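## Task

Take the cardboard tube lying on the desk and set it down flat on the floor of the tray that sits on the desk, entirely within the tray's walls. At the end the tray must remain flat with nearly all of it resting on the desk, the robot must have released the tube and backed away, and the robot must not have tipped over or be leaning. The result counts only if it holds without the robot supporting it.

## Robot and tools

ROBOT. A wheeled base with a vertical column, a tilting head and two six-joint arms (left and right), each ending in a two-finger gripper. Folded, it is 0.73 m long, 0.62 m wide, 1.88 m tall; its front sits 0.40 m ahead of the column. The base drives forward/back and turns in place only; it cannot slide sideways. Objects may occasionally get nudged by an outside push.

FRAMES. Base frame: origin on the floor under the column between the drive wheels; x forward, y to the robot's left, z up, metres. left_hand and right_hand are reported in it: the point where the fingers join (tips 8 mm further). The hand's z axis is the finger direction (quat_wxyz maps (0,0,1) onto it), its y axis runs along the opening. Odometry frame = base frame at the scene's start; base_odometry counts wheel rotation only, so slipping looks like travel. Heading is positive leftward, -3.142 to 3.142.

execute_actions. Argument actions: a list holding one action, or empty (then it only reports state and images). An action may contain:
- base: exactly one of {"translate_m": d}, a relative straight drive in metres, forward positive, -3 to 3; or {"rotate_rad": d}, a relative turn in place, counter-clockwise (left) positive, -3.2 to 3.2. Offsets from where the last reported state placed the base.
- joints: a dict of absolute targets by name. head_tilt_rad -0.61 to 1.308 (0 about level, positive tilts down). For each side (left_/right_): joint1_rad -2.879 to 2.879, joint2_rad 0 to 3.141, joint3_rad 0 to 3.019, joint4_rad -1.692 to 1.57, joint5_rad -1.57 to 1.57 (sideways hand swing, positive to robot's right), joint6_rad -2.094 to 2.094 (hand roll, positive clockwise seen from behind), gripper_m 0 to 0.093 (fingertip gap in metres). Unnamed joints may keep pushing toward old targets.
- speeds: optional caps, translate_m 0.05 to 0.8 m/s, rotate_rad 0.1 to 1 rad/s (defaults are the maxima). Arms ignore speeds.
A base move needing more than 8.667 s, an unknown key or an out-of-range number gets the whole call refused. cameras: list of cam_head_left, cam_head_right, cam_left_wrist, cam_right_wrist, nav_camera, or all; omitted/null means all, [] none.

wait: seconds 0 to 10; nothing new is commanded. zoom_image: camera plus region [x0,y0,x1,y1] in pixels of that camera's latest image, at most 504x504. finished_scene: scene = number of the scene being ended; irreversible, and the robot must already hold its final command.

ARM GEOMETRY (approximate). Left joint1 = -1.57 or right joint1 = 1.57 with joints 5, 6 at 0 puts the arm in a forward vertical plane 0.23 m beside the column. Let a = j2 - 0.35, b = 1.05 + j2 - j3, c = b - j4 (c = 1.57 means fingers pointing down). Hand ahead = 0.12 + 0.39 sin a + 0.38 cos b + 0.25 cos c; up = 1.46 + 0.39 cos a - 0.38 sin b - 0.25 sin c. E.g. j2,j3,j4 = 0.93, 0.78, 0.14 gives 0.60 ahead, 1.21 up. Real hands usually sit up to 5 cm lower and nearer the column (about 12 cm with heavy or far loads); trust reported hand positions. Reach about 1 m from the shoulder, lowest about 0.47 m up; the floor is out of reach. Light loads (up to 0.3 kg) are fine out to 0.6 m ahead, 0.65 to 1.6 m up, fingers down.

GRIPPER. Fingers 7 cm long; outside width is opening +1 cm at the tips, +5 cm at the base; housing 10 x 7 cm; wrist camera sticks out 11 cm on one side. To grasp, command an opening smaller than the object; off_target is then normal. Reported opening staying 0.002 m or more above target means something is held. Opening against walls can drag the tray up.

RESULT LINES. base_status and joint_status per motion: done, off_target, contact_stop (base stalled; back off 0.05 m before turning), time_out, not_followed/"joint command not followed" with a cause (safety check withheld arm targets; move the first-moved joints back 0.05 rad or more, or move the other arm away). on_its_own covers uncommanded behaviour; "held at" is the held target. turned_by_wheels vs turned_by_imu differing by over ~4% and 0.05 rad means a collision or slip. base_tilt in degrees (forward/right positive); a 0.5 degree forward drop during a move means leaning back: reverse 0.05 m. wheel_motors_off = 1 while wheels are cut after about 3 s of hard pushing (2 s off, base not held). motor_effort lists only wheels, in percent. Joint torques and motor temperatures are also given; 85 °C prompts a MOTOR HOT warning and 100 °C drops that arm.

CAUTIONS. Tiny target changes (under ~0.03 rad, 0.08 for joints 2 and 3) may not move a joint. For gentle contact step about 0.05 rad per call from your last target. A blocked arm keeps pushing and heats up; relieve it by sending its reported positions as targets. Tables 0.30 to 1.20 m high can catch the column. Never let the arms collide or press on each other. Avoid dropping objects, shoving the tray off the desk, and tipping the robot; release the object inside the tray and back away before ending the scene.

Each tool is called after ">>>" in YAML: its name, and indented under it one key for each argument.

## Session

I'll start by looking at the current state and the camera images.

>>> execute_actions:
  actions: []

Scene clock: 0.00 s.
Joint torques (N m, as the arm reports them, + toward a larger angle): no reading
Motor temperatures (°C, as the motors report them): left_arm=[30 28 29 28 29 30] | right_arm=[29 27 29 30 29 31]
base_odometry: x=+0.000 y=+0.000 heading=+0.000 (m, m, rad; odometry frame)
turned_by_wheels: +0.000 (rad since the last result)
turned_by_imu: +0.000 (rad since the last result)
base_tilt: forward=+0.0 right=+0.0 (deg)
base_status: not commanded
joint_positions: head_tilt_rad=+0.889 left_joint1_rad=-1.579 left_joint2_rad=+0.881 left_joint3_rad=+0.365 left_joint4_rad=-0.947 left_joint5_rad=+0.000 left_joint6_rad=+0.039 left_gripper_m=+0.094 right_joint1_rad=+1.569 right_joint2_rad=+0.865 right_joint3_rad=+0.399 right_joint4_rad=-0.974 right_joint5_rad=+0.039 right_joint6_rad=+0.039 right_gripper_m=+0.094
joint_status: not commanded
wheel_motors_off: 0
motor_effort: left_wheel=+0 right_wheel=+2 (%)
left_hand: x=+0.1247 y=+0.2231 z=+1.2602 quat_wxyz=(+0.452, -0.021, -0.892, +0.011) (m; base frame)
right_hand: x=+0.1421 y=-0.2325 z=+1.2595 quat_wxyz=(+0.441, -0.009, -0.897, +0.027) (m; base frame)
pictures: cam_head_left, cam_head_right, cam_left_wrist, cam_right_wrist, nav_camera
Images, in order (width x height): cam_head_left 896x504, cam_head_right 896x504, cam_left_wrist 504x504, cam_right_wrist 504x504, nav_camera 896x504.

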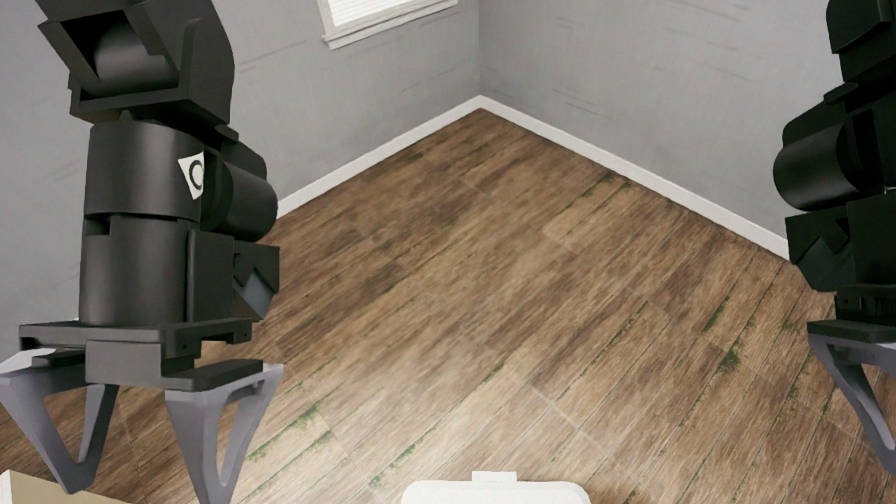

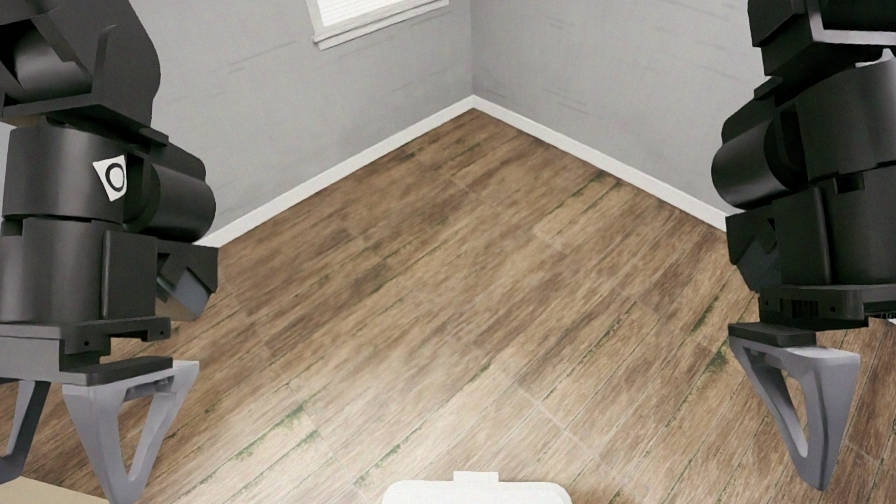

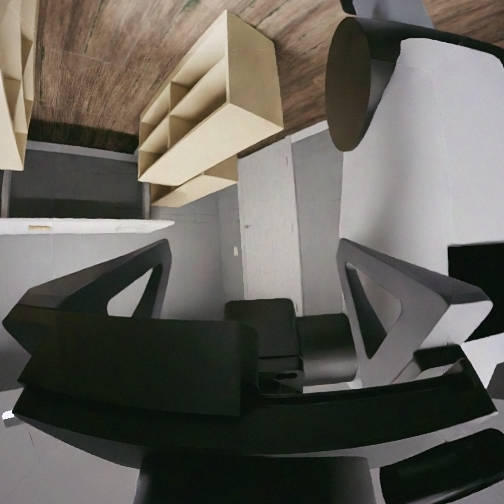

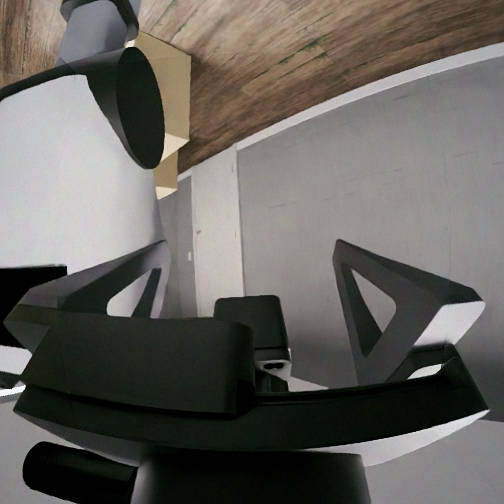

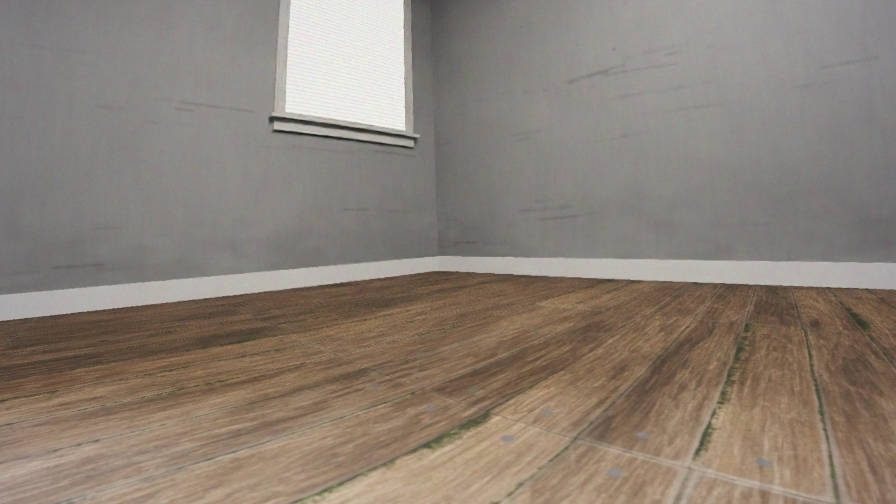

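>>> execute_actions:
  actions:
    - {"base": {"rotate_rad": 2.35}, "joints": {"head_tilt_rad": 0.5}}
  cameras: ["cam_head_left", "cam_head_right", "nav_camera"]

Scene clock: 23.57 s.
Joint torques (N m, as the arm reports them, + toward a larger angle): left_arm=[-0.59 -7.72 -1.02 -1.16 -0.07  0.04] | right_arm=[ 1.49 -4.74 -0.73 -1.32 -0.02  0.01]
Motor temperatures (°C, as the motors report them): left_arm=[30 28 29 28 29 30] | right_arm=[29 28 29 30 29 31]
base_odometry: x=+0.000 y=+0.000 heading=+2.349 (m, m, rad; odometry frame)
turned_by_wheels: +2.349 (rad since the last result)
turned_by_imu: +2.347 (rad since the last result)
base_tilt: forward=+0.0 right=+0.0 (deg)
base_status: done
joint_positions: head_tilt_rad=+0.518 left_joint1_rad=-1.579 left_joint2_rad=+0.881 left_joint3_rad=+0.365 left_joint4_rad=-0.947 left_joint5_rad=+0.000 left_joint6_rad=+0.039 left_gripper_m=+0.094 right_joint1_rad=+1.569 right_joint2_rad=+0.865 right_joint3_rad=+0.399 right_joint4_rad=-0.974 right_joint5_rad=+0.039 right_joint6_rad=+0.039 right_gripper_m=+0.094
joint_status: all done
wheel_motors_off: 0
motor_effort: left_wheel=-7(42) right_wheel=+5(39) (%)
left_hand: x=+0.1247 y=+0.2231 z=+1.2602 quat_wxyz=(+0.452, -0.021, -0.892, +0.011) (m; base frame)
right_hand: x=+0.1421 y=-0.2325 z=+1.2595 quat_wxyz=(+0.441, -0.009, -0.897, +0.027) (m; base frame)
pictures: cam_head_left, cam_head_right, nav_camera
camera_calibration (this result's frames):
cam_head_left: T_world_to_cam=[[0.0640336, -0.996246, -0.05825, 0.113076], [-0.478646, 0.0205578, -0.877768, 1.37294], [0.87567, 0.0840878, -0.475532, 0.605795], [0, 0, 0, 1]] pos_world=[0.119432, 0.0334868, 1.49978]
cam_head_right: T_world_to_cam=[[0.0628984, -0.996837, -0.0485716, 0.0475304], [-0.478236, 0.0126122, -0.878141, 1.37408], [0.875976, 0.0784623, -0.475931, 0.603018], [0, 0, 0, 1]] pos_world=[0.125918, -0.0172644, 1.49594]
Images, in order (width x height): cam_head_left 896x504, cam_head_right 896x504, nav_camera 896x504.

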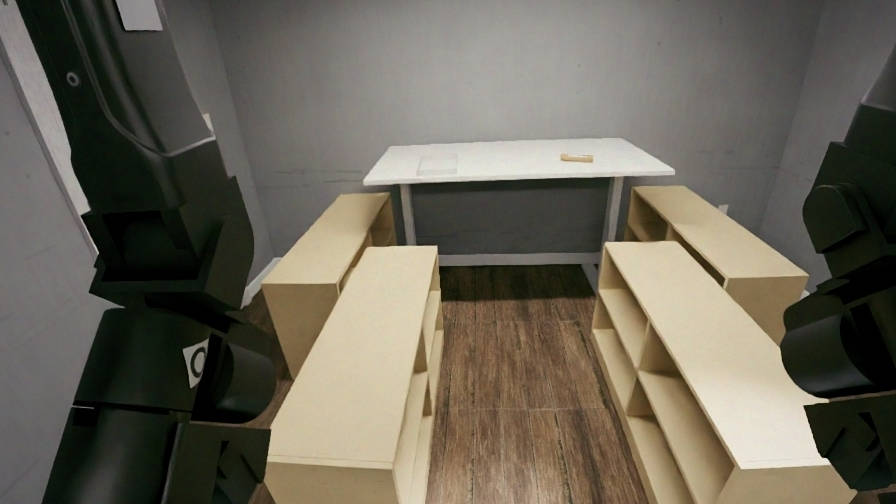

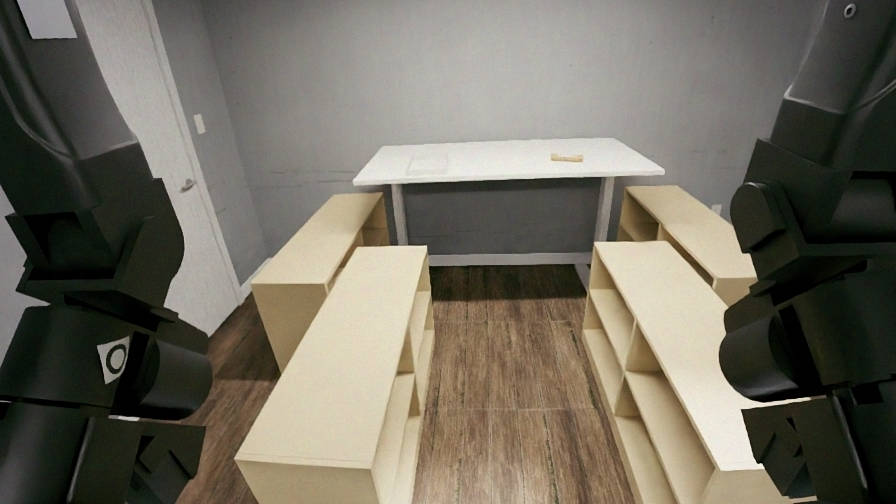

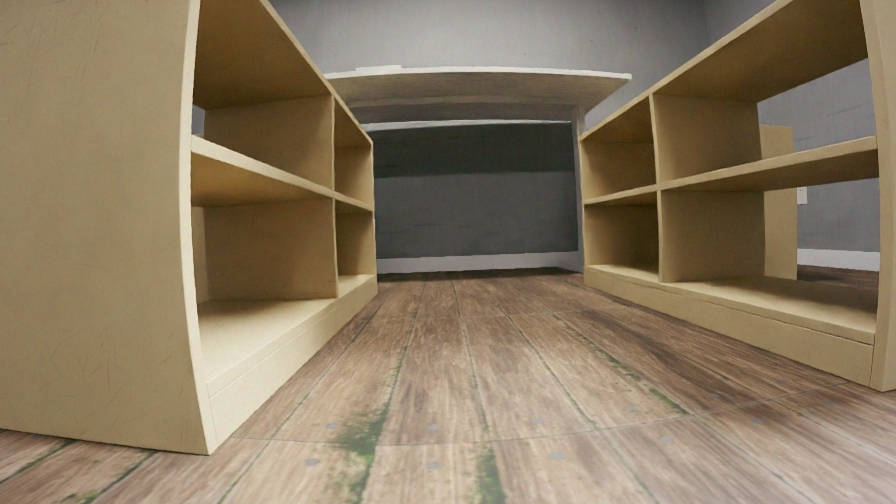

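>>> zoom_image:
  camera: "cam_head_left"
  region: [340, 120, 700, 340]

>>> zoom_image:
  camera: "nav_camera"
  region: [150, 220, 650, 504]

>>> zoom_image:
  camera: "nav_camera"
  region: [560, 220, 896, 460]

Region (340, 120, 700, 340) of cam_head_left's 896x504 image, scaled by 1.400, with more detail than that image has.

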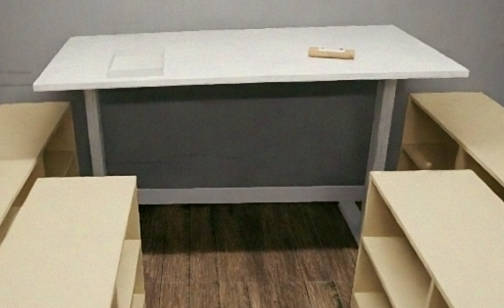

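Region (150, 220, 650, 504) of nav_camera's 896x504 image, scaled by 1.008, with more detail than that image has; it fills the top 286 rows of this view, and the rest is white.

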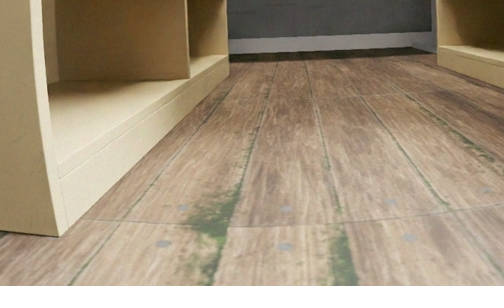

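Region (560, 220, 896, 460) of nav_camera's 896x504 image, scaled by 1.500, with more detail than that image has; it fills the top 360 rows of this view, and the rest is white.

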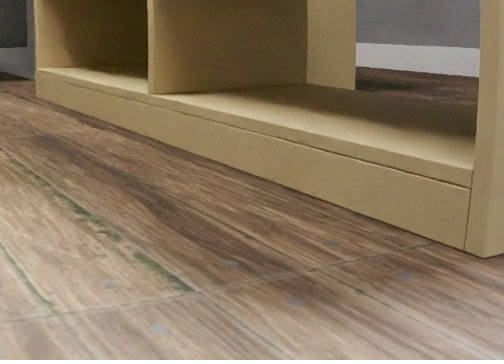

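>>> execute_actions:
  actions:
    - {"base": {"rotate_rad": -0.18}, "joints": {"head_tilt_rad": 0.95}}
  cameras: ["cam_head_left", "nav_camera"]

Scene clock: 145.00 s.
Joint torques (N m, as the arm reports them, + toward a larger angle): left_arm=[-0.13 -7.77 -1.05 -1.17 -0.08  0.05] | right_arm=[ 1.72 -4.86 -0.83 -1.32 -0.02  0.  ]
Motor temperatures (°C, as the motors report them): left_arm=[30 29 29 28 29 30] | right_arm=[29 28 29 30 29 31]
base_odometry: x=+0.000 y=+0.000 heading=+2.170 (m, m, rad; odometry frame)
turned_by_wheels: -0.179 (rad since the last result)
turned_by_imu: -0.181 (rad since the last result)
base_tilt: forward=+0.1 right=+0.0 (deg)
base_status: done
joint_positions: head_tilt_rad=+0.950 left_joint1_rad=-1.579 left_joint2_rad=+0.881 left_joint3_rad=+0.365 left_joint4_rad=-0.947 left_joint5_rad=+0.000 left_joint6_rad=+0.039 left_gripper_m=+0.094 right_joint1_rad=+1.569 right_joint2_rad=+0.865 right_joint3_rad=+0.399 right_joint4_rad=-0.974 right_joint5_rad=+0.039 right_joint6_rad=+0.039 right_gripper_m=+0.094
joint_status: all done
wheel_motors_off: 0
motor_effort: left_wheel=+5(22) right_wheel=-5(29) (%)
left_hand: x=+0.1247 y=+0.2231 z=+1.2602 quat_wxyz=(+0.452, -0.021, -0.892, +0.011) (m; base frame)
right_hand: x=+0.1421 y=-0.2325 z=+1.2595 quat_wxyz=(+0.441, -0.009, -0.897, +0.027) (m; base frame)
pictures: cam_head_left, nav_camera
camera_calibration (this result's frames):
cam_head_left: T_world_to_cam=[[0.0337574, -0.996246, -0.0797108, 0.147639], [-0.80222, 0.0205578, -0.596675, 0.956232], [0.596074, 0.0840878, -0.798514, 1.11717], [0, 0, 0, 1]] pos_world=[0.0962103, 0.0334868, 1.4744]
Images, in order (width x height): cam_head_left 896x504, nav_camera 896x504.

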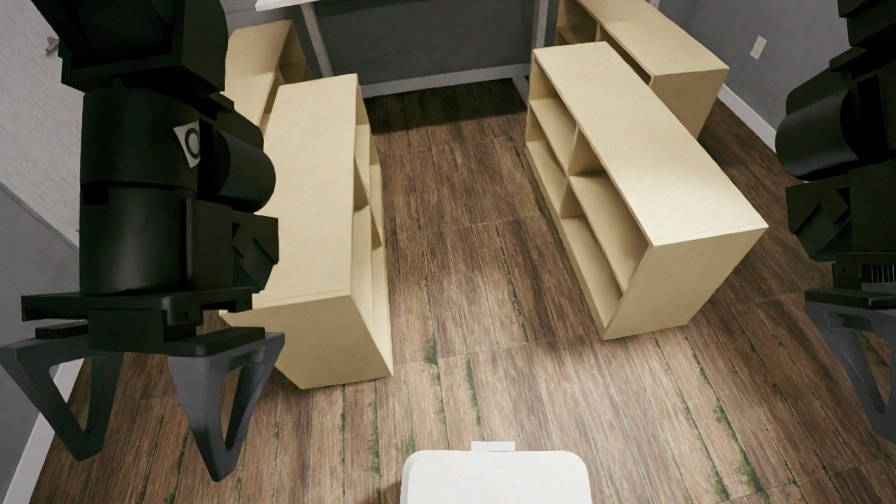

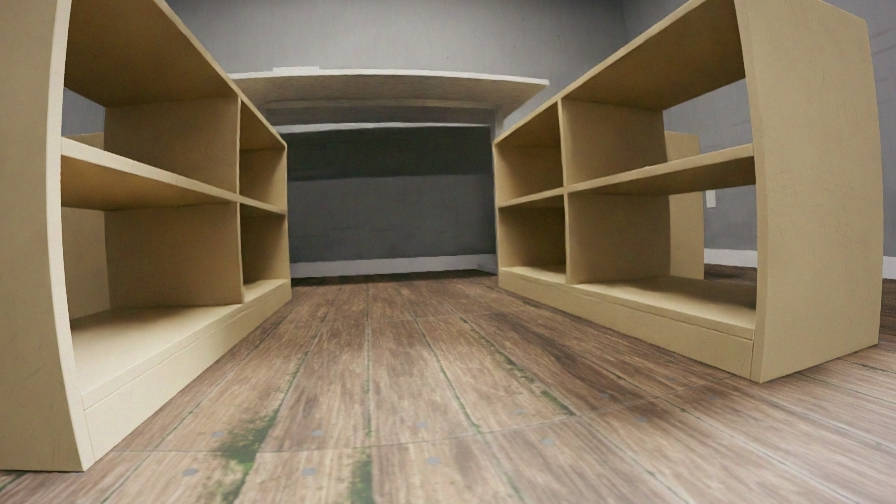

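>>> execute_actions:
  actions:
    - {"base": {"translate_m": 0.87}}
  cameras: ["cam_head_left", "nav_camera"]

>>> execute_actions:
  actions:
    - {"base": {"rotate_rad": 0.18}}
  cameras: ["cam_head_left", "cam_head_right", "nav_camera"]

Scene clock: 155.37 s.
Joint torques (N m, as the arm reports them, + toward a larger angle): left_arm=[-0.73 -7.78 -1.13 -1.14 -0.07  0.05] | right_arm=[ 1.67 -4.66 -0.94 -1.38 -0.02  0.01]
Motor temperatures (°C, as the motors report them): left_arm=[30 29 29 28 29 30] | right_arm=[29 28 29 30 29 31]
base_odometry: x=-0.491 y=+0.718 heading=+2.171 (m, m, rad; odometry frame)
turned_by_wheels: +0.001 (rad since the last result)
turned_by_imu: -0.002 (rad since the last result)
base_tilt: forward=+0.1 right=+0.0 (deg)
base_status: done
joint_positions: head_tilt_rad=+0.951 left_joint1_rad=-1.579 left_joint2_rad=+0.881 left_joint3_rad=+0.368 left_joint4_rad=-0.947 left_joint5_rad=+0.000 left_joint6_rad=+0.039 left_gripper_m=+0.094 right_joint1_rad=+1.569 right_joint2_rad=+0.865 right_joint3_rad=+0.401 right_joint4_rad=-0.974 right_joint5_rad=+0.039 right_joint6_rad=+0.039 right_gripper_m=+0.094
joint_status: not commanded
wheel_motors_off: 0
motor_effort: left_wheel=+1(67) right_wheel=-2(50) (%)
left_hand: x=+0.1259 y=+0.2231 z=+1.2597 quat_wxyz=(+0.451, -0.021, -0.892, +0.011) (m; base frame)
right_hand: x=+0.1431 y=-0.2325 z=+1.2591 quat_wxyz=(+0.440, -0.009, -0.897, +0.027) (m; base frame)
pictures: cam_head_left, nav_camera
camera_calibration (this result's frames):
cam_head_left: T_world_to_cam=[[0.0336795, -0.996246, -0.0797438, 0.147694], [-0.802802, 0.0205578, -0.595891, 0.955054], [0.595293, 0.0840878, -0.799097, 1.1181], [0, 0, 0, 1]] pos_world=[0.0961462, 0.0334868, 1.47436]
Images, in order (width x height): cam_head_left 896x504, nav_camera 896x504.

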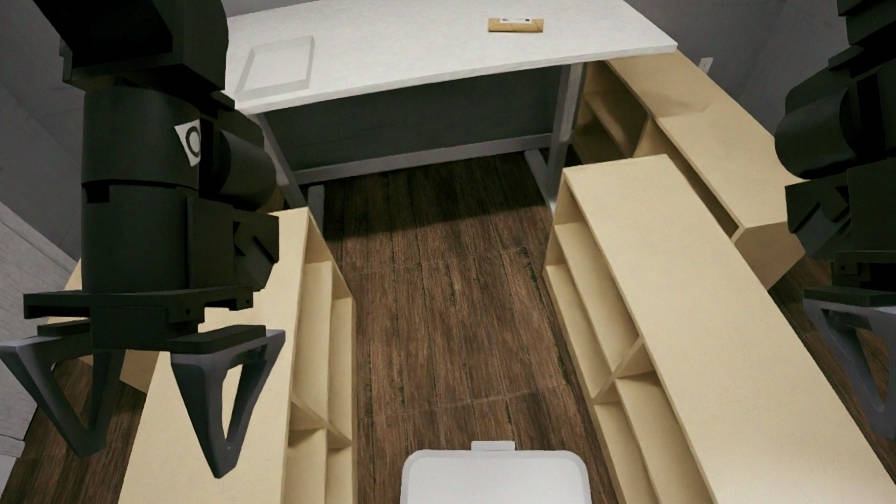

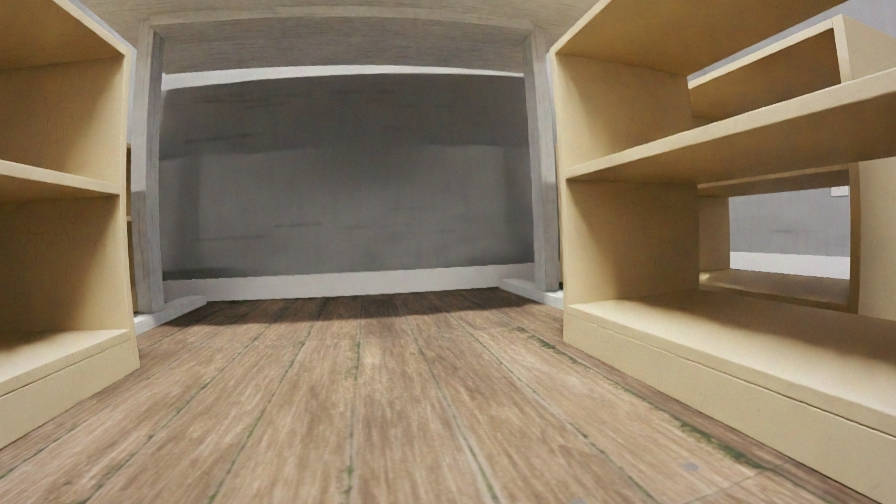

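Scene clock: 156.67 s.
Joint torques (N m, as the arm reports them, + toward a larger angle): left_arm=[-0.8  -7.4  -1.2  -1.15 -0.09  0.02] | right_arm=[ 1.47 -4.67 -1.12 -1.37  0.01  0.03]
Motor temperatures (°C, as the motors report them): left_arm=[30 29 29 28 29 30] | right_arm=[29 28 29 30 29 31]
base_odometry: x=-0.491 y=+0.718 heading=+2.349 (m, m, rad; odometry frame)
turned_by_wheels: +0.178 (rad since the last result)
turned_by_imu: +0.176 (rad since the last result)
base_tilt: forward=+0.0 right=+0.0 (deg)
base_status: done
joint_positions: head_tilt_rad=+0.951 left_joint1_rad=-1.579 left_joint2_rad=+0.881 left_joint3_rad=+0.368 left_joint4_rad=-0.947 left_joint5_rad=+0.000 left_joint6_rad=+0.039 left_gripper_m=+0.094 right_joint1_rad=+1.569 right_joint2_rad=+0.865 right_joint3_rad=+0.400 right_joint4_rad=-0.974 right_joint5_rad=+0.039 right_joint6_rad=+0.039 right_gripper_m=+0.094
joint_status: not commanded
wheel_motors_off: 0
motor_effort: left_wheel=+0(54) right_wheel=-1(41) (%)
left_hand: x=+0.1259 y=+0.2231 z=+1.2597 quat_wxyz=(+0.451, -0.021, -0.892, +0.011) (m; base frame)
right_hand: x=+0.1427 y=-0.2325 z=+1.2593 quat_wxyz=(+0.441, -0.009, -0.897, +0.027) (m; base frame)
pictures: cam_head_left, cam_head_right, nav_camera
camera_calibration (this result's frames):
cam_head_left: T_world_to_cam=[[0.0336795, -0.996246, -0.0797438, 0.147694], [-0.802802, 0.0205578, -0.595891, 0.955054], [0.595293, 0.0840878, -0.799097, 1.1181], [0, 0, 0, 1]] pos_world=[0.0961462, 0.0334868, 1.47436]
cam_head_right: T_world_to_cam=[[0.0367104, -0.996837, -0.0704823, 0.0825822], [-0.802588, 0.0126122, -0.596401, 0.956422], [0.595404, 0.0784623, -0.799586, 1.11548], [0, 0, 0, 1]] pos_world=[0.100422, -0.0172644, 1.46815]
Images, in order (width x height): cam_head_left 896x504, cam_head_right 896x504, nav_camera 896x504.

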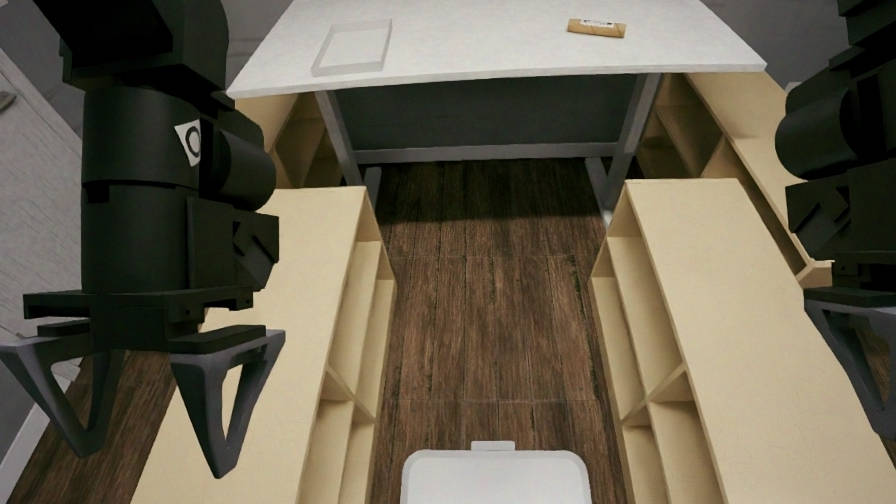

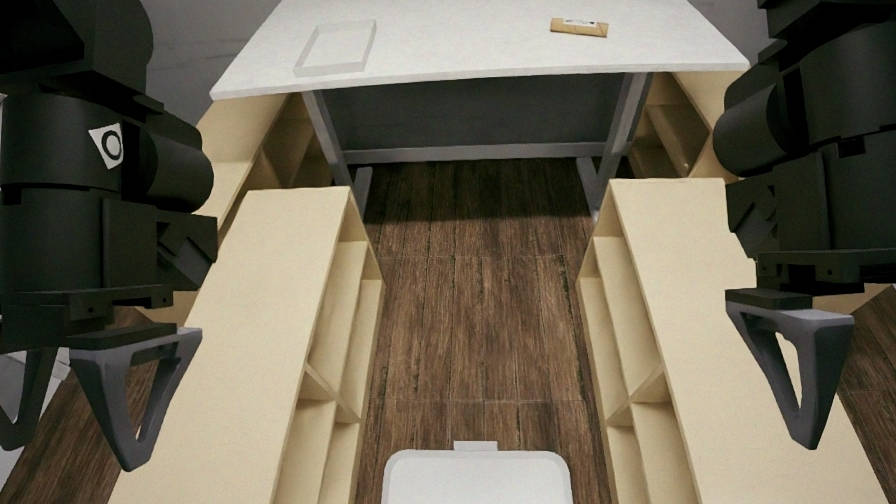

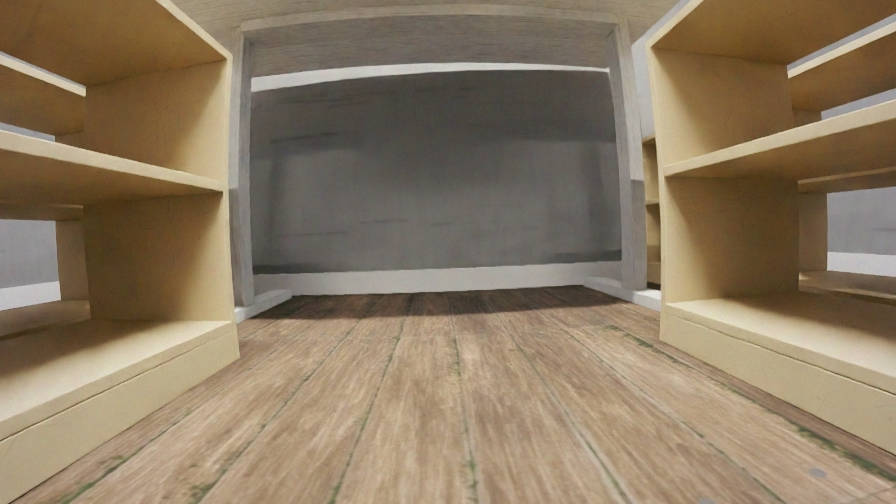

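>>> zoom_image:
  camera: "cam_head_left"
  region: [290, 0, 650, 100]

>>> zoom_image:
  camera: "cam_head_left"
  region: [540, 0, 660, 80]

Region (290, 0, 650, 100) of cam_head_left's 896x504 image, scaled by 1.400, with more detail than that image has.

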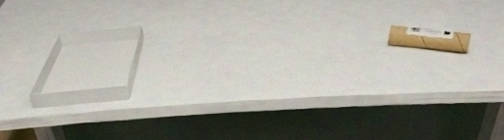

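Region (540, 0, 660, 80) of cam_head_left's 896x504 image, scaled by 4.200, with more detail than that image has.

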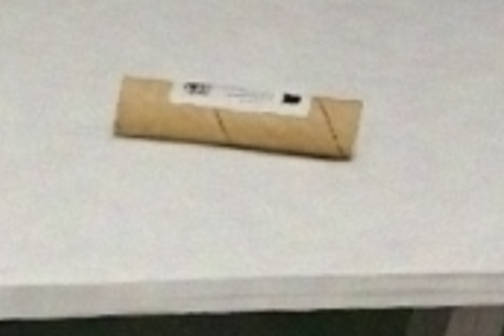

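>>> execute_actions:
  actions:
    - {"base": {"translate_m": 0.85}, "joints": {"right_joint1_rad": 1.31, "right_joint2_rad": 1.275, "right_joint3_rad": 0.926, "right_joint4_rad": -0.184, "right_joint5_rad": -0.22, "right_joint6_rad": 1.68, "right_gripper_m": 0.093, "head_tilt_rad": 0.9}}
  cameras: ["cam_head_left", "cam_head_right", "cam_right_wrist", "nav_camera"]

Scene clock: 279.50 s.
Joint torques (N m, as the arm reports them, + toward a larger angle): left_arm=[-0.66 -7.55 -1.13 -1.13 -0.07  0.  ] | right_arm=[ -0.33 -11.49   1.93   0.89  -0.11   0.13]
Motor temperatures (°C, as the motors report them): left_arm=[30 29 29 28 29 30] | right_arm=[29 29 29 30 29 31]
base_odometry: x=-1.088 y=+1.324 heading=+2.349 (m, m, rad; odometry frame)
turned_by_wheels: +0.000 (rad since the last result)
turned_by_imu: -0.003 (rad since the last result)
base_tilt: forward=+0.1 right=+0.0 (deg)
base_status: done
joint_positions: head_tilt_rad=+0.914 left_joint1_rad=-1.579 left_joint2_rad=+0.881 left_joint3_rad=+0.368 left_joint4_rad=-0.947 left_joint5_rad=+0.000 left_joint6_rad=+0.039 left_gripper_m=+0.094 right_joint1_rad=+1.303 right_joint2_rad=+1.277 right_joint3_rad=+0.926 right_joint4_rad=-0.197 right_joint5_rad=-0.216 right_joint6_rad=+1.670 right_gripper_m=+0.093
joint_status: all done
wheel_motors_off: 0
motor_effort: left_wheel=+1(58) right_wheel=+0(46) (%)
left_hand: x=+0.1259 y=+0.2231 z=+1.2597 quat_wxyz=(+0.451, -0.021, -0.892, +0.011) (m; base frame)
right_hand: x=+0.4876 y=-0.3332 z=+1.0764 quat_wxyz=(-0.002, -0.786, -0.619, +0.008) (m; base frame)
pictures: cam_head_left, cam_head_right, cam_right_wrist, nav_camera
camera_calibration (this result's frames):
cam_head_left: T_world_to_cam=[[0.0366417, -0.996246, -0.0784268, 0.145517], [-0.779927, 0.0205578, -0.625532, 0.999558], [0.624797, 0.0840878, -0.776246, 1.08144], [0, 0, 0, 1]] pos_world=[0.0985717, 0.0334868, 1.47613]
cam_head_right: T_world_to_cam=[[0.0393238, -0.996837, -0.0690583, 0.0802586], [-0.779694, 0.0126122, -0.626034, 1.00091], [0.624925, 0.0784623, -0.776732, 1.0788], [0, 0, 0, 1]] pos_world=[0.103077, -0.0172644, 1.47009]
cam_right_wrist: T_world_to_cam=[[-0.974511, 0.224213, 0.0075776, 0.544543], [0.188683, 0.800876, 0.568327, -0.435817], [0.121358, 0.555271, -0.822768, 1.13519], [0, 0, 0, 1]] pos_world=[0.475129, -0.403398, 1.17756]
Images, in order (width x height): cam_head_left 896x504, cam_head_right 896x504, cam_right_wrist 504x504, nav_camera 896x504.

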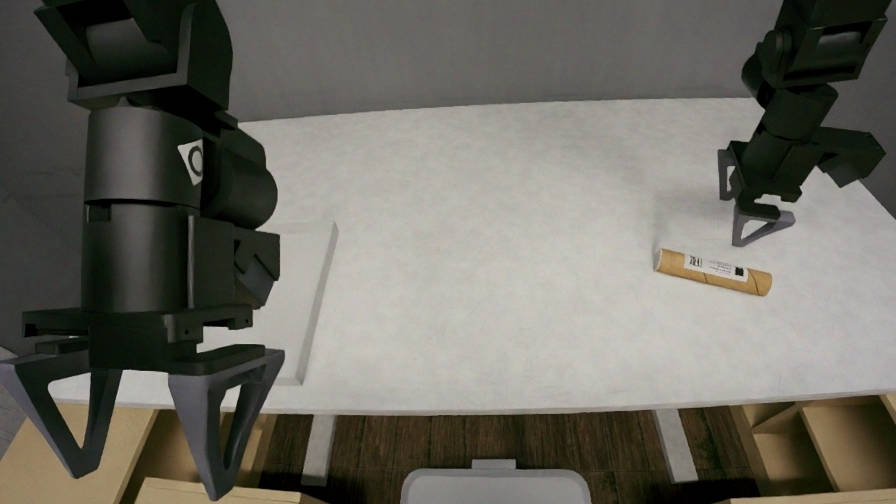

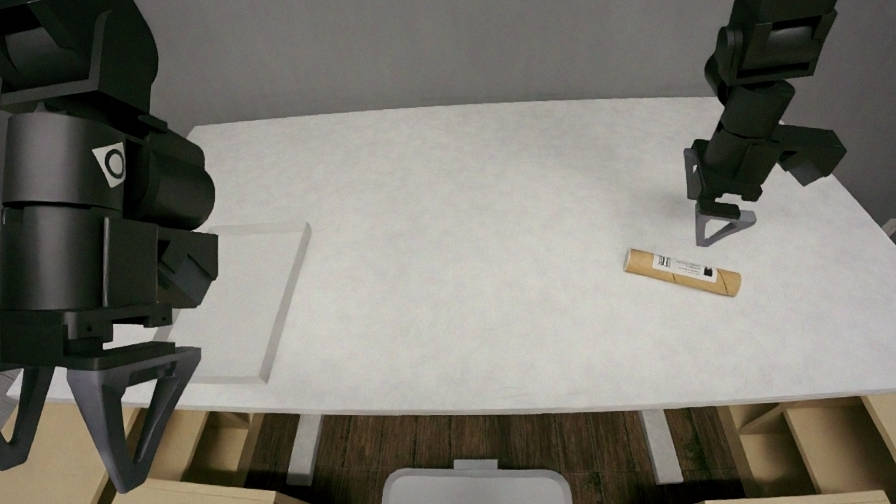

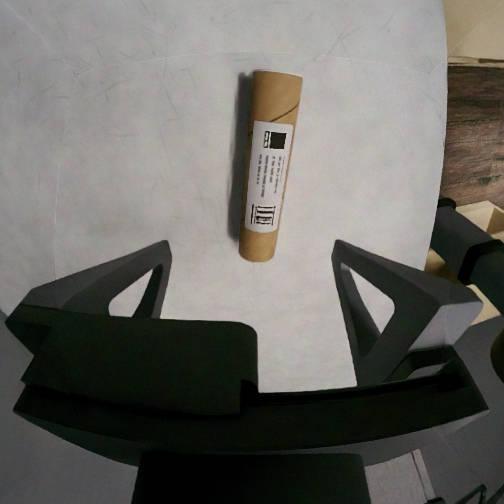

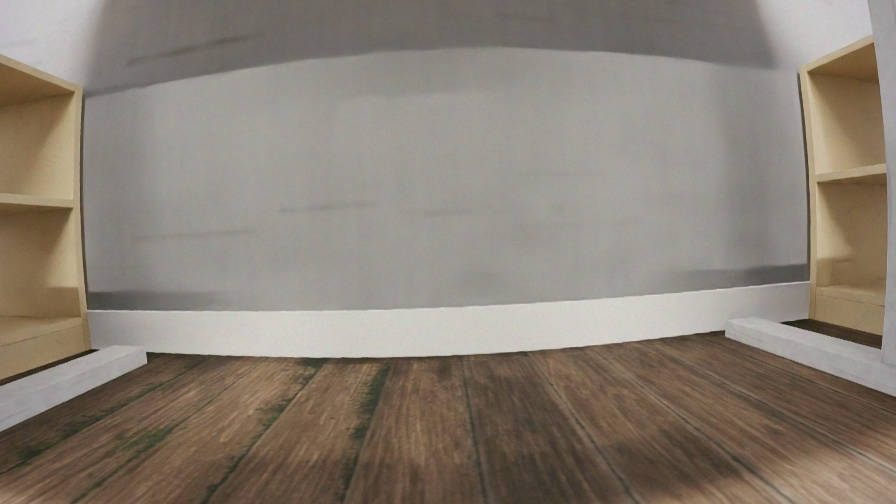

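>>> zoom_image:
  camera: "cam_right_wrist"
  region: [130, 50, 380, 300]

>>> zoom_image:
  camera: "cam_head_left"
  region: [630, 180, 830, 320]

>>> zoom_image:
  camera: "cam_head_right"
  region: [600, 180, 800, 320]

Region (130, 50, 380, 300) of cam_right_wrist's 504x504 image, scaled by 2.016, with more detail than that image has.

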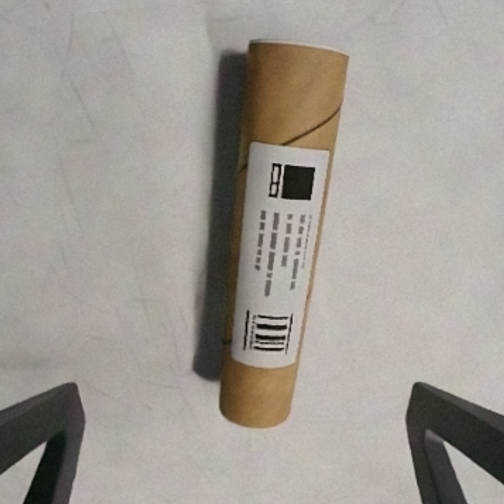

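Region (630, 180, 830, 320) of cam_head_left's 896x504 image, scaled by 2.520, with more detail than that image has; it fills the top 353 rows of this view, and the rest is white.

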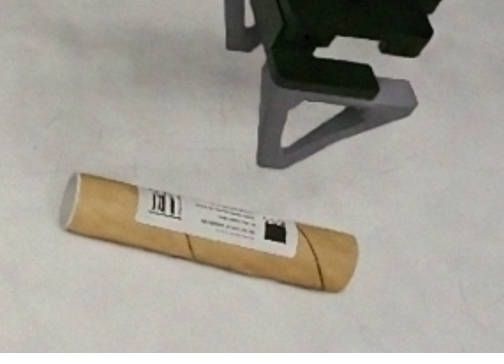

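Region (600, 180, 800, 320) of cam_head_right's 896x504 image, scaled by 2.520, with more detail than that image has; it fills the top 353 rows of this view, and the rest is white.

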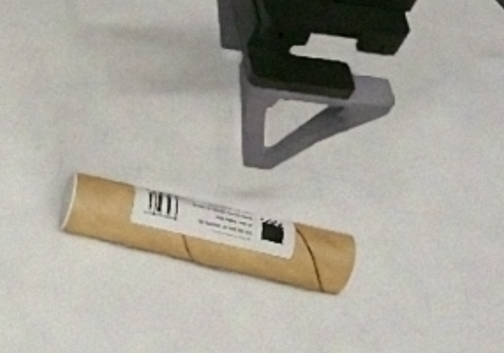

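>>> execute_actions:
  actions:
    - {"joints": {"right_joint1_rad": 1.34, "right_joint2_rad": 1.47, "right_joint3_rad": 0.985, "right_joint4_rad": -0.03, "right_joint5_rad": -0.2, "right_joint6_rad": 1.78}}
  cameras: ["cam_head_right", "cam_right_wrist"]

Scene clock: 366.97 s.
Joint torques (N m, as the arm reports them, + toward a larger angle): left_arm=[-0.83 -7.64 -1.15 -1.14 -0.09  0.05] | right_arm=[ -1.35 -12.21   1.02   0.89   0.18   0.11]
Motor temperatures (°C, as the motors report them): left_arm=[30 29 29 28 29 30] | right_arm=[29 31 29 30 29 31]
base_odometry: x=-1.088 y=+1.324 heading=+2.349 (m, m, rad; odometry frame)
turned_by_wheels: +0.000 (rad since the last result)
turned_by_imu: -0.001 (rad since the last result)
base_tilt: forward=+0.0 right=+0.0 (deg)
base_status: not commanded
joint_positions: head_tilt_rad=+0.914 left_joint1_rad=-1.579 left_joint2_rad=+0.881 left_joint3_rad=+0.368 left_joint4_rad=-0.947 left_joint5_rad=+0.000 left_joint6_rad=+0.039 left_gripper_m=+0.094 right_joint1_rad=+1.337 right_joint2_rad=+1.481 right_joint3_rad=+0.981 right_joint4_rad=-0.040 right_joint5_rad=-0.203 right_joint6_rad=+1.770 right_gripper_m=+0.093
joint_status: all done
wheel_motors_off: 0
motor_effort: left_wheel=+0(2) right_wheel=-1(2) (%)
left_hand: x=+0.1259 y=+0.2231 z=+1.2597 quat_wxyz=(+0.451, -0.021, -0.892, +0.011) (m; base frame)
right_hand: x=+0.4735 y=-0.3305 z=+1.0018 quat_wxyz=(+0.002, -0.810, -0.586, +0.001) (m; base frame)
pictures: cam_head_right, cam_right_wrist
camera_calibration (this result's frames):
cam_head_right: T_world_to_cam=[[0.0393238, -0.996837, -0.0690583, 0.0802586], [-0.779693, 0.0126122, -0.626034, 1.00091], [0.624925, 0.0784623, -0.776732, 1.0788], [0, 0, 0, 1]] pos_world=[0.103077, -0.0172644, 1.47009]
cam_right_wrist: T_world_to_cam=[[-0.952969, 0.303022, 0.00524303, 0.548897], [0.249558, 0.774779, 0.580894, -0.443011], [0.171962, 0.554882, -0.813962, 1.04115], [0, 0, 0, 1]] pos_world=[0.454601, -0.400809, 1.10192]
Images, in order (width x height): cam_head_right 896x504, cam_right_wrist 504x504.

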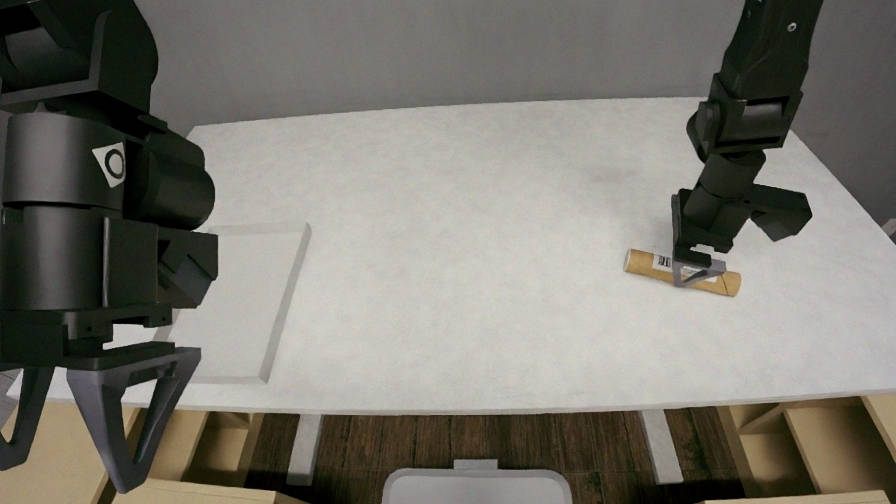

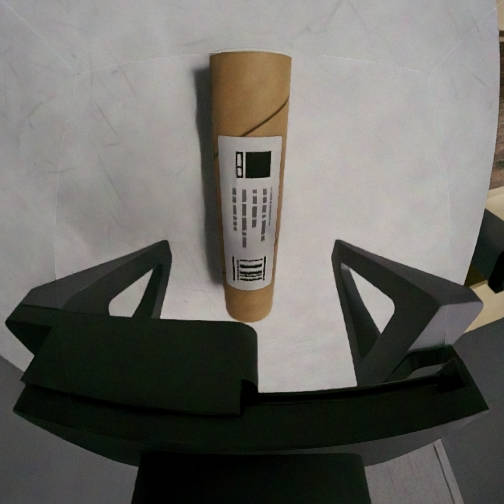

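>>> zoom_image:
  camera: "cam_right_wrist"
  region: [130, 30, 380, 340]

>>> zoom_image:
  camera: "cam_head_right"
  region: [610, 200, 770, 320]

Region (130, 30, 380, 340) of cam_right_wrist's 504x504 image, scaled by 1.626, with more detail than that image has; it fills the left 406 columns of this view, and the rest is white.

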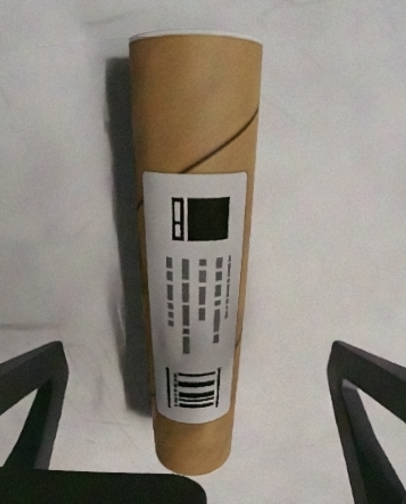

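Region (610, 200, 770, 320) of cam_head_right's 896x504 image, scaled by 3.150, with more detail than that image has; it fills the top 378 rows of this view, and the rest is white.

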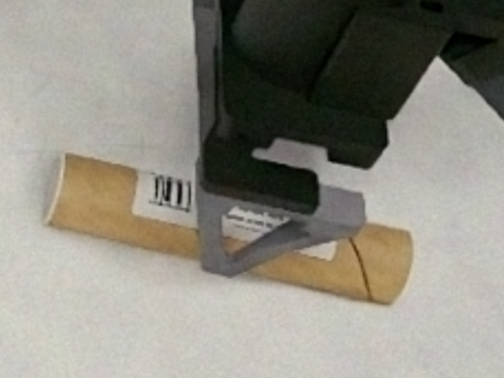

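>>> execute_actions:
  actions:
    - {"joints": {"right_joint1_rad": 1.353, "right_joint2_rad": 1.55, "right_joint3_rad": 1.033, "right_joint4_rad": 0.005, "right_joint5_rad": -0.19, "right_joint6_rad": 1.78}}
  cameras: ["cam_head_right", "cam_right_wrist"]

Scene clock: 407.93 s.
Joint torques (N m, as the arm reports them, + toward a larger angle): left_arm=[-0.54 -7.78 -1.24 -1.22 -0.09  0.02] | right_arm=[ -1.1  -10.99   0.44   1.04   0.24   0.08]
Motor temperatures (°C, as the motors report them): left_arm=[30 29 29 28 29 30] | right_arm=[29 32 29 30 29 31]
base_odometry: x=-1.088 y=+1.324 heading=+2.349 (m, m, rad; odometry frame)
turned_by_wheels: +0.000 (rad since the last result)
turned_by_imu: -0.001 (rad since the last result)
base_tilt: forward=+0.0 right=+0.0 (deg)
base_status: not commanded
joint_positions: head_tilt_rad=+0.914 left_joint1_rad=-1.579 left_joint2_rad=+0.881 left_joint3_rad=+0.368 left_joint4_rad=-0.947 left_joint5_rad=+0.000 left_joint6_rad=+0.039 left_gripper_m=+0.094 right_joint1_rad=+1.344 right_joint2_rad=+1.546 right_joint3_rad=+1.031 right_joint4_rad=-0.005 right_joint5_rad=-0.194 right_joint6_rad=+1.770 right_gripper_m=+0.093
joint_status: all done
wheel_motors_off: 0
motor_effort: left_wheel=+0(2) right_wheel=-1(1) (%)
left_hand: x=+0.1259 y=+0.2231 z=+1.2597 quat_wxyz=(+0.451, -0.021, -0.892, +0.011) (m; base frame)
right_hand: x=+0.4826 y=-0.3335 z=+0.9787 quat_wxyz=(-0.006, -0.808, -0.589, -0.005) (m; base frame)
pictures: cam_head_right, cam_right_wrist
camera_calibration (this result's frames):
cam_head_right: T_world_to_cam=[[0.0393238, -0.996837, -0.0690583, 0.0802586], [-0.779693, 0.0126122, -0.626034, 1.00091], [0.624925, 0.0784623, -0.776732, 1.0788], [0, 0, 0, 1]] pos_world=[0.103077, -0.0172644, 1.47009]
cam_right_wrist: T_world_to_cam=[[-0.954984, 0.296319, -0.0141627, 0.57641], [0.233293, 0.779639, 0.581152, -0.420277], [0.183248, 0.551687, -0.813672, 1.01564], [0, 0, 0, 1]] pos_world=[0.462396, -0.403451, 1.0788]
Images, in order (width x height): cam_head_right 896x504, cam_right_wrist 504x504.

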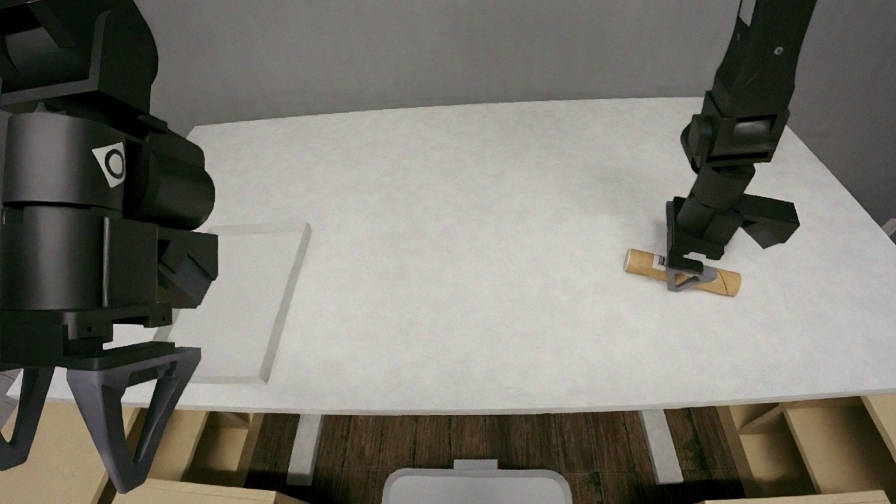

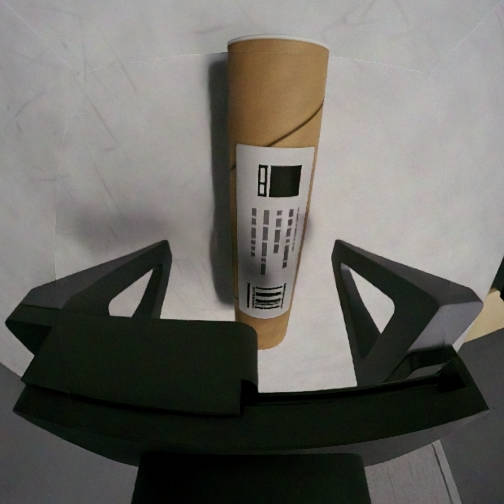

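>>> zoom_image:
  camera: "cam_right_wrist"
  region: [130, 20, 400, 370]

>>> zoom_image:
  camera: "cam_head_right"
  region: [610, 200, 770, 320]

Region (130, 20, 400, 370) of cam_right_wrist's 504x504 image, scaled by 1.440, with more detail than that image has; it fills the left 389 columns of this view, and the rest is white.

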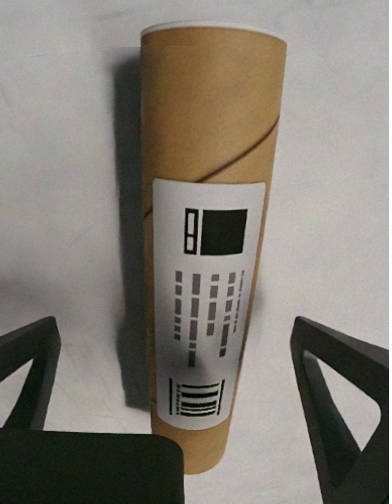

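Region (610, 200, 770, 320) of cam_head_right's 896x504 image, scaled by 3.150, with more detail than that image has; it fills the top 378 rows of this view, and the rest is white.

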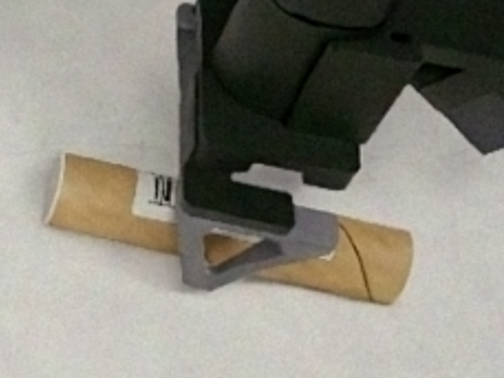

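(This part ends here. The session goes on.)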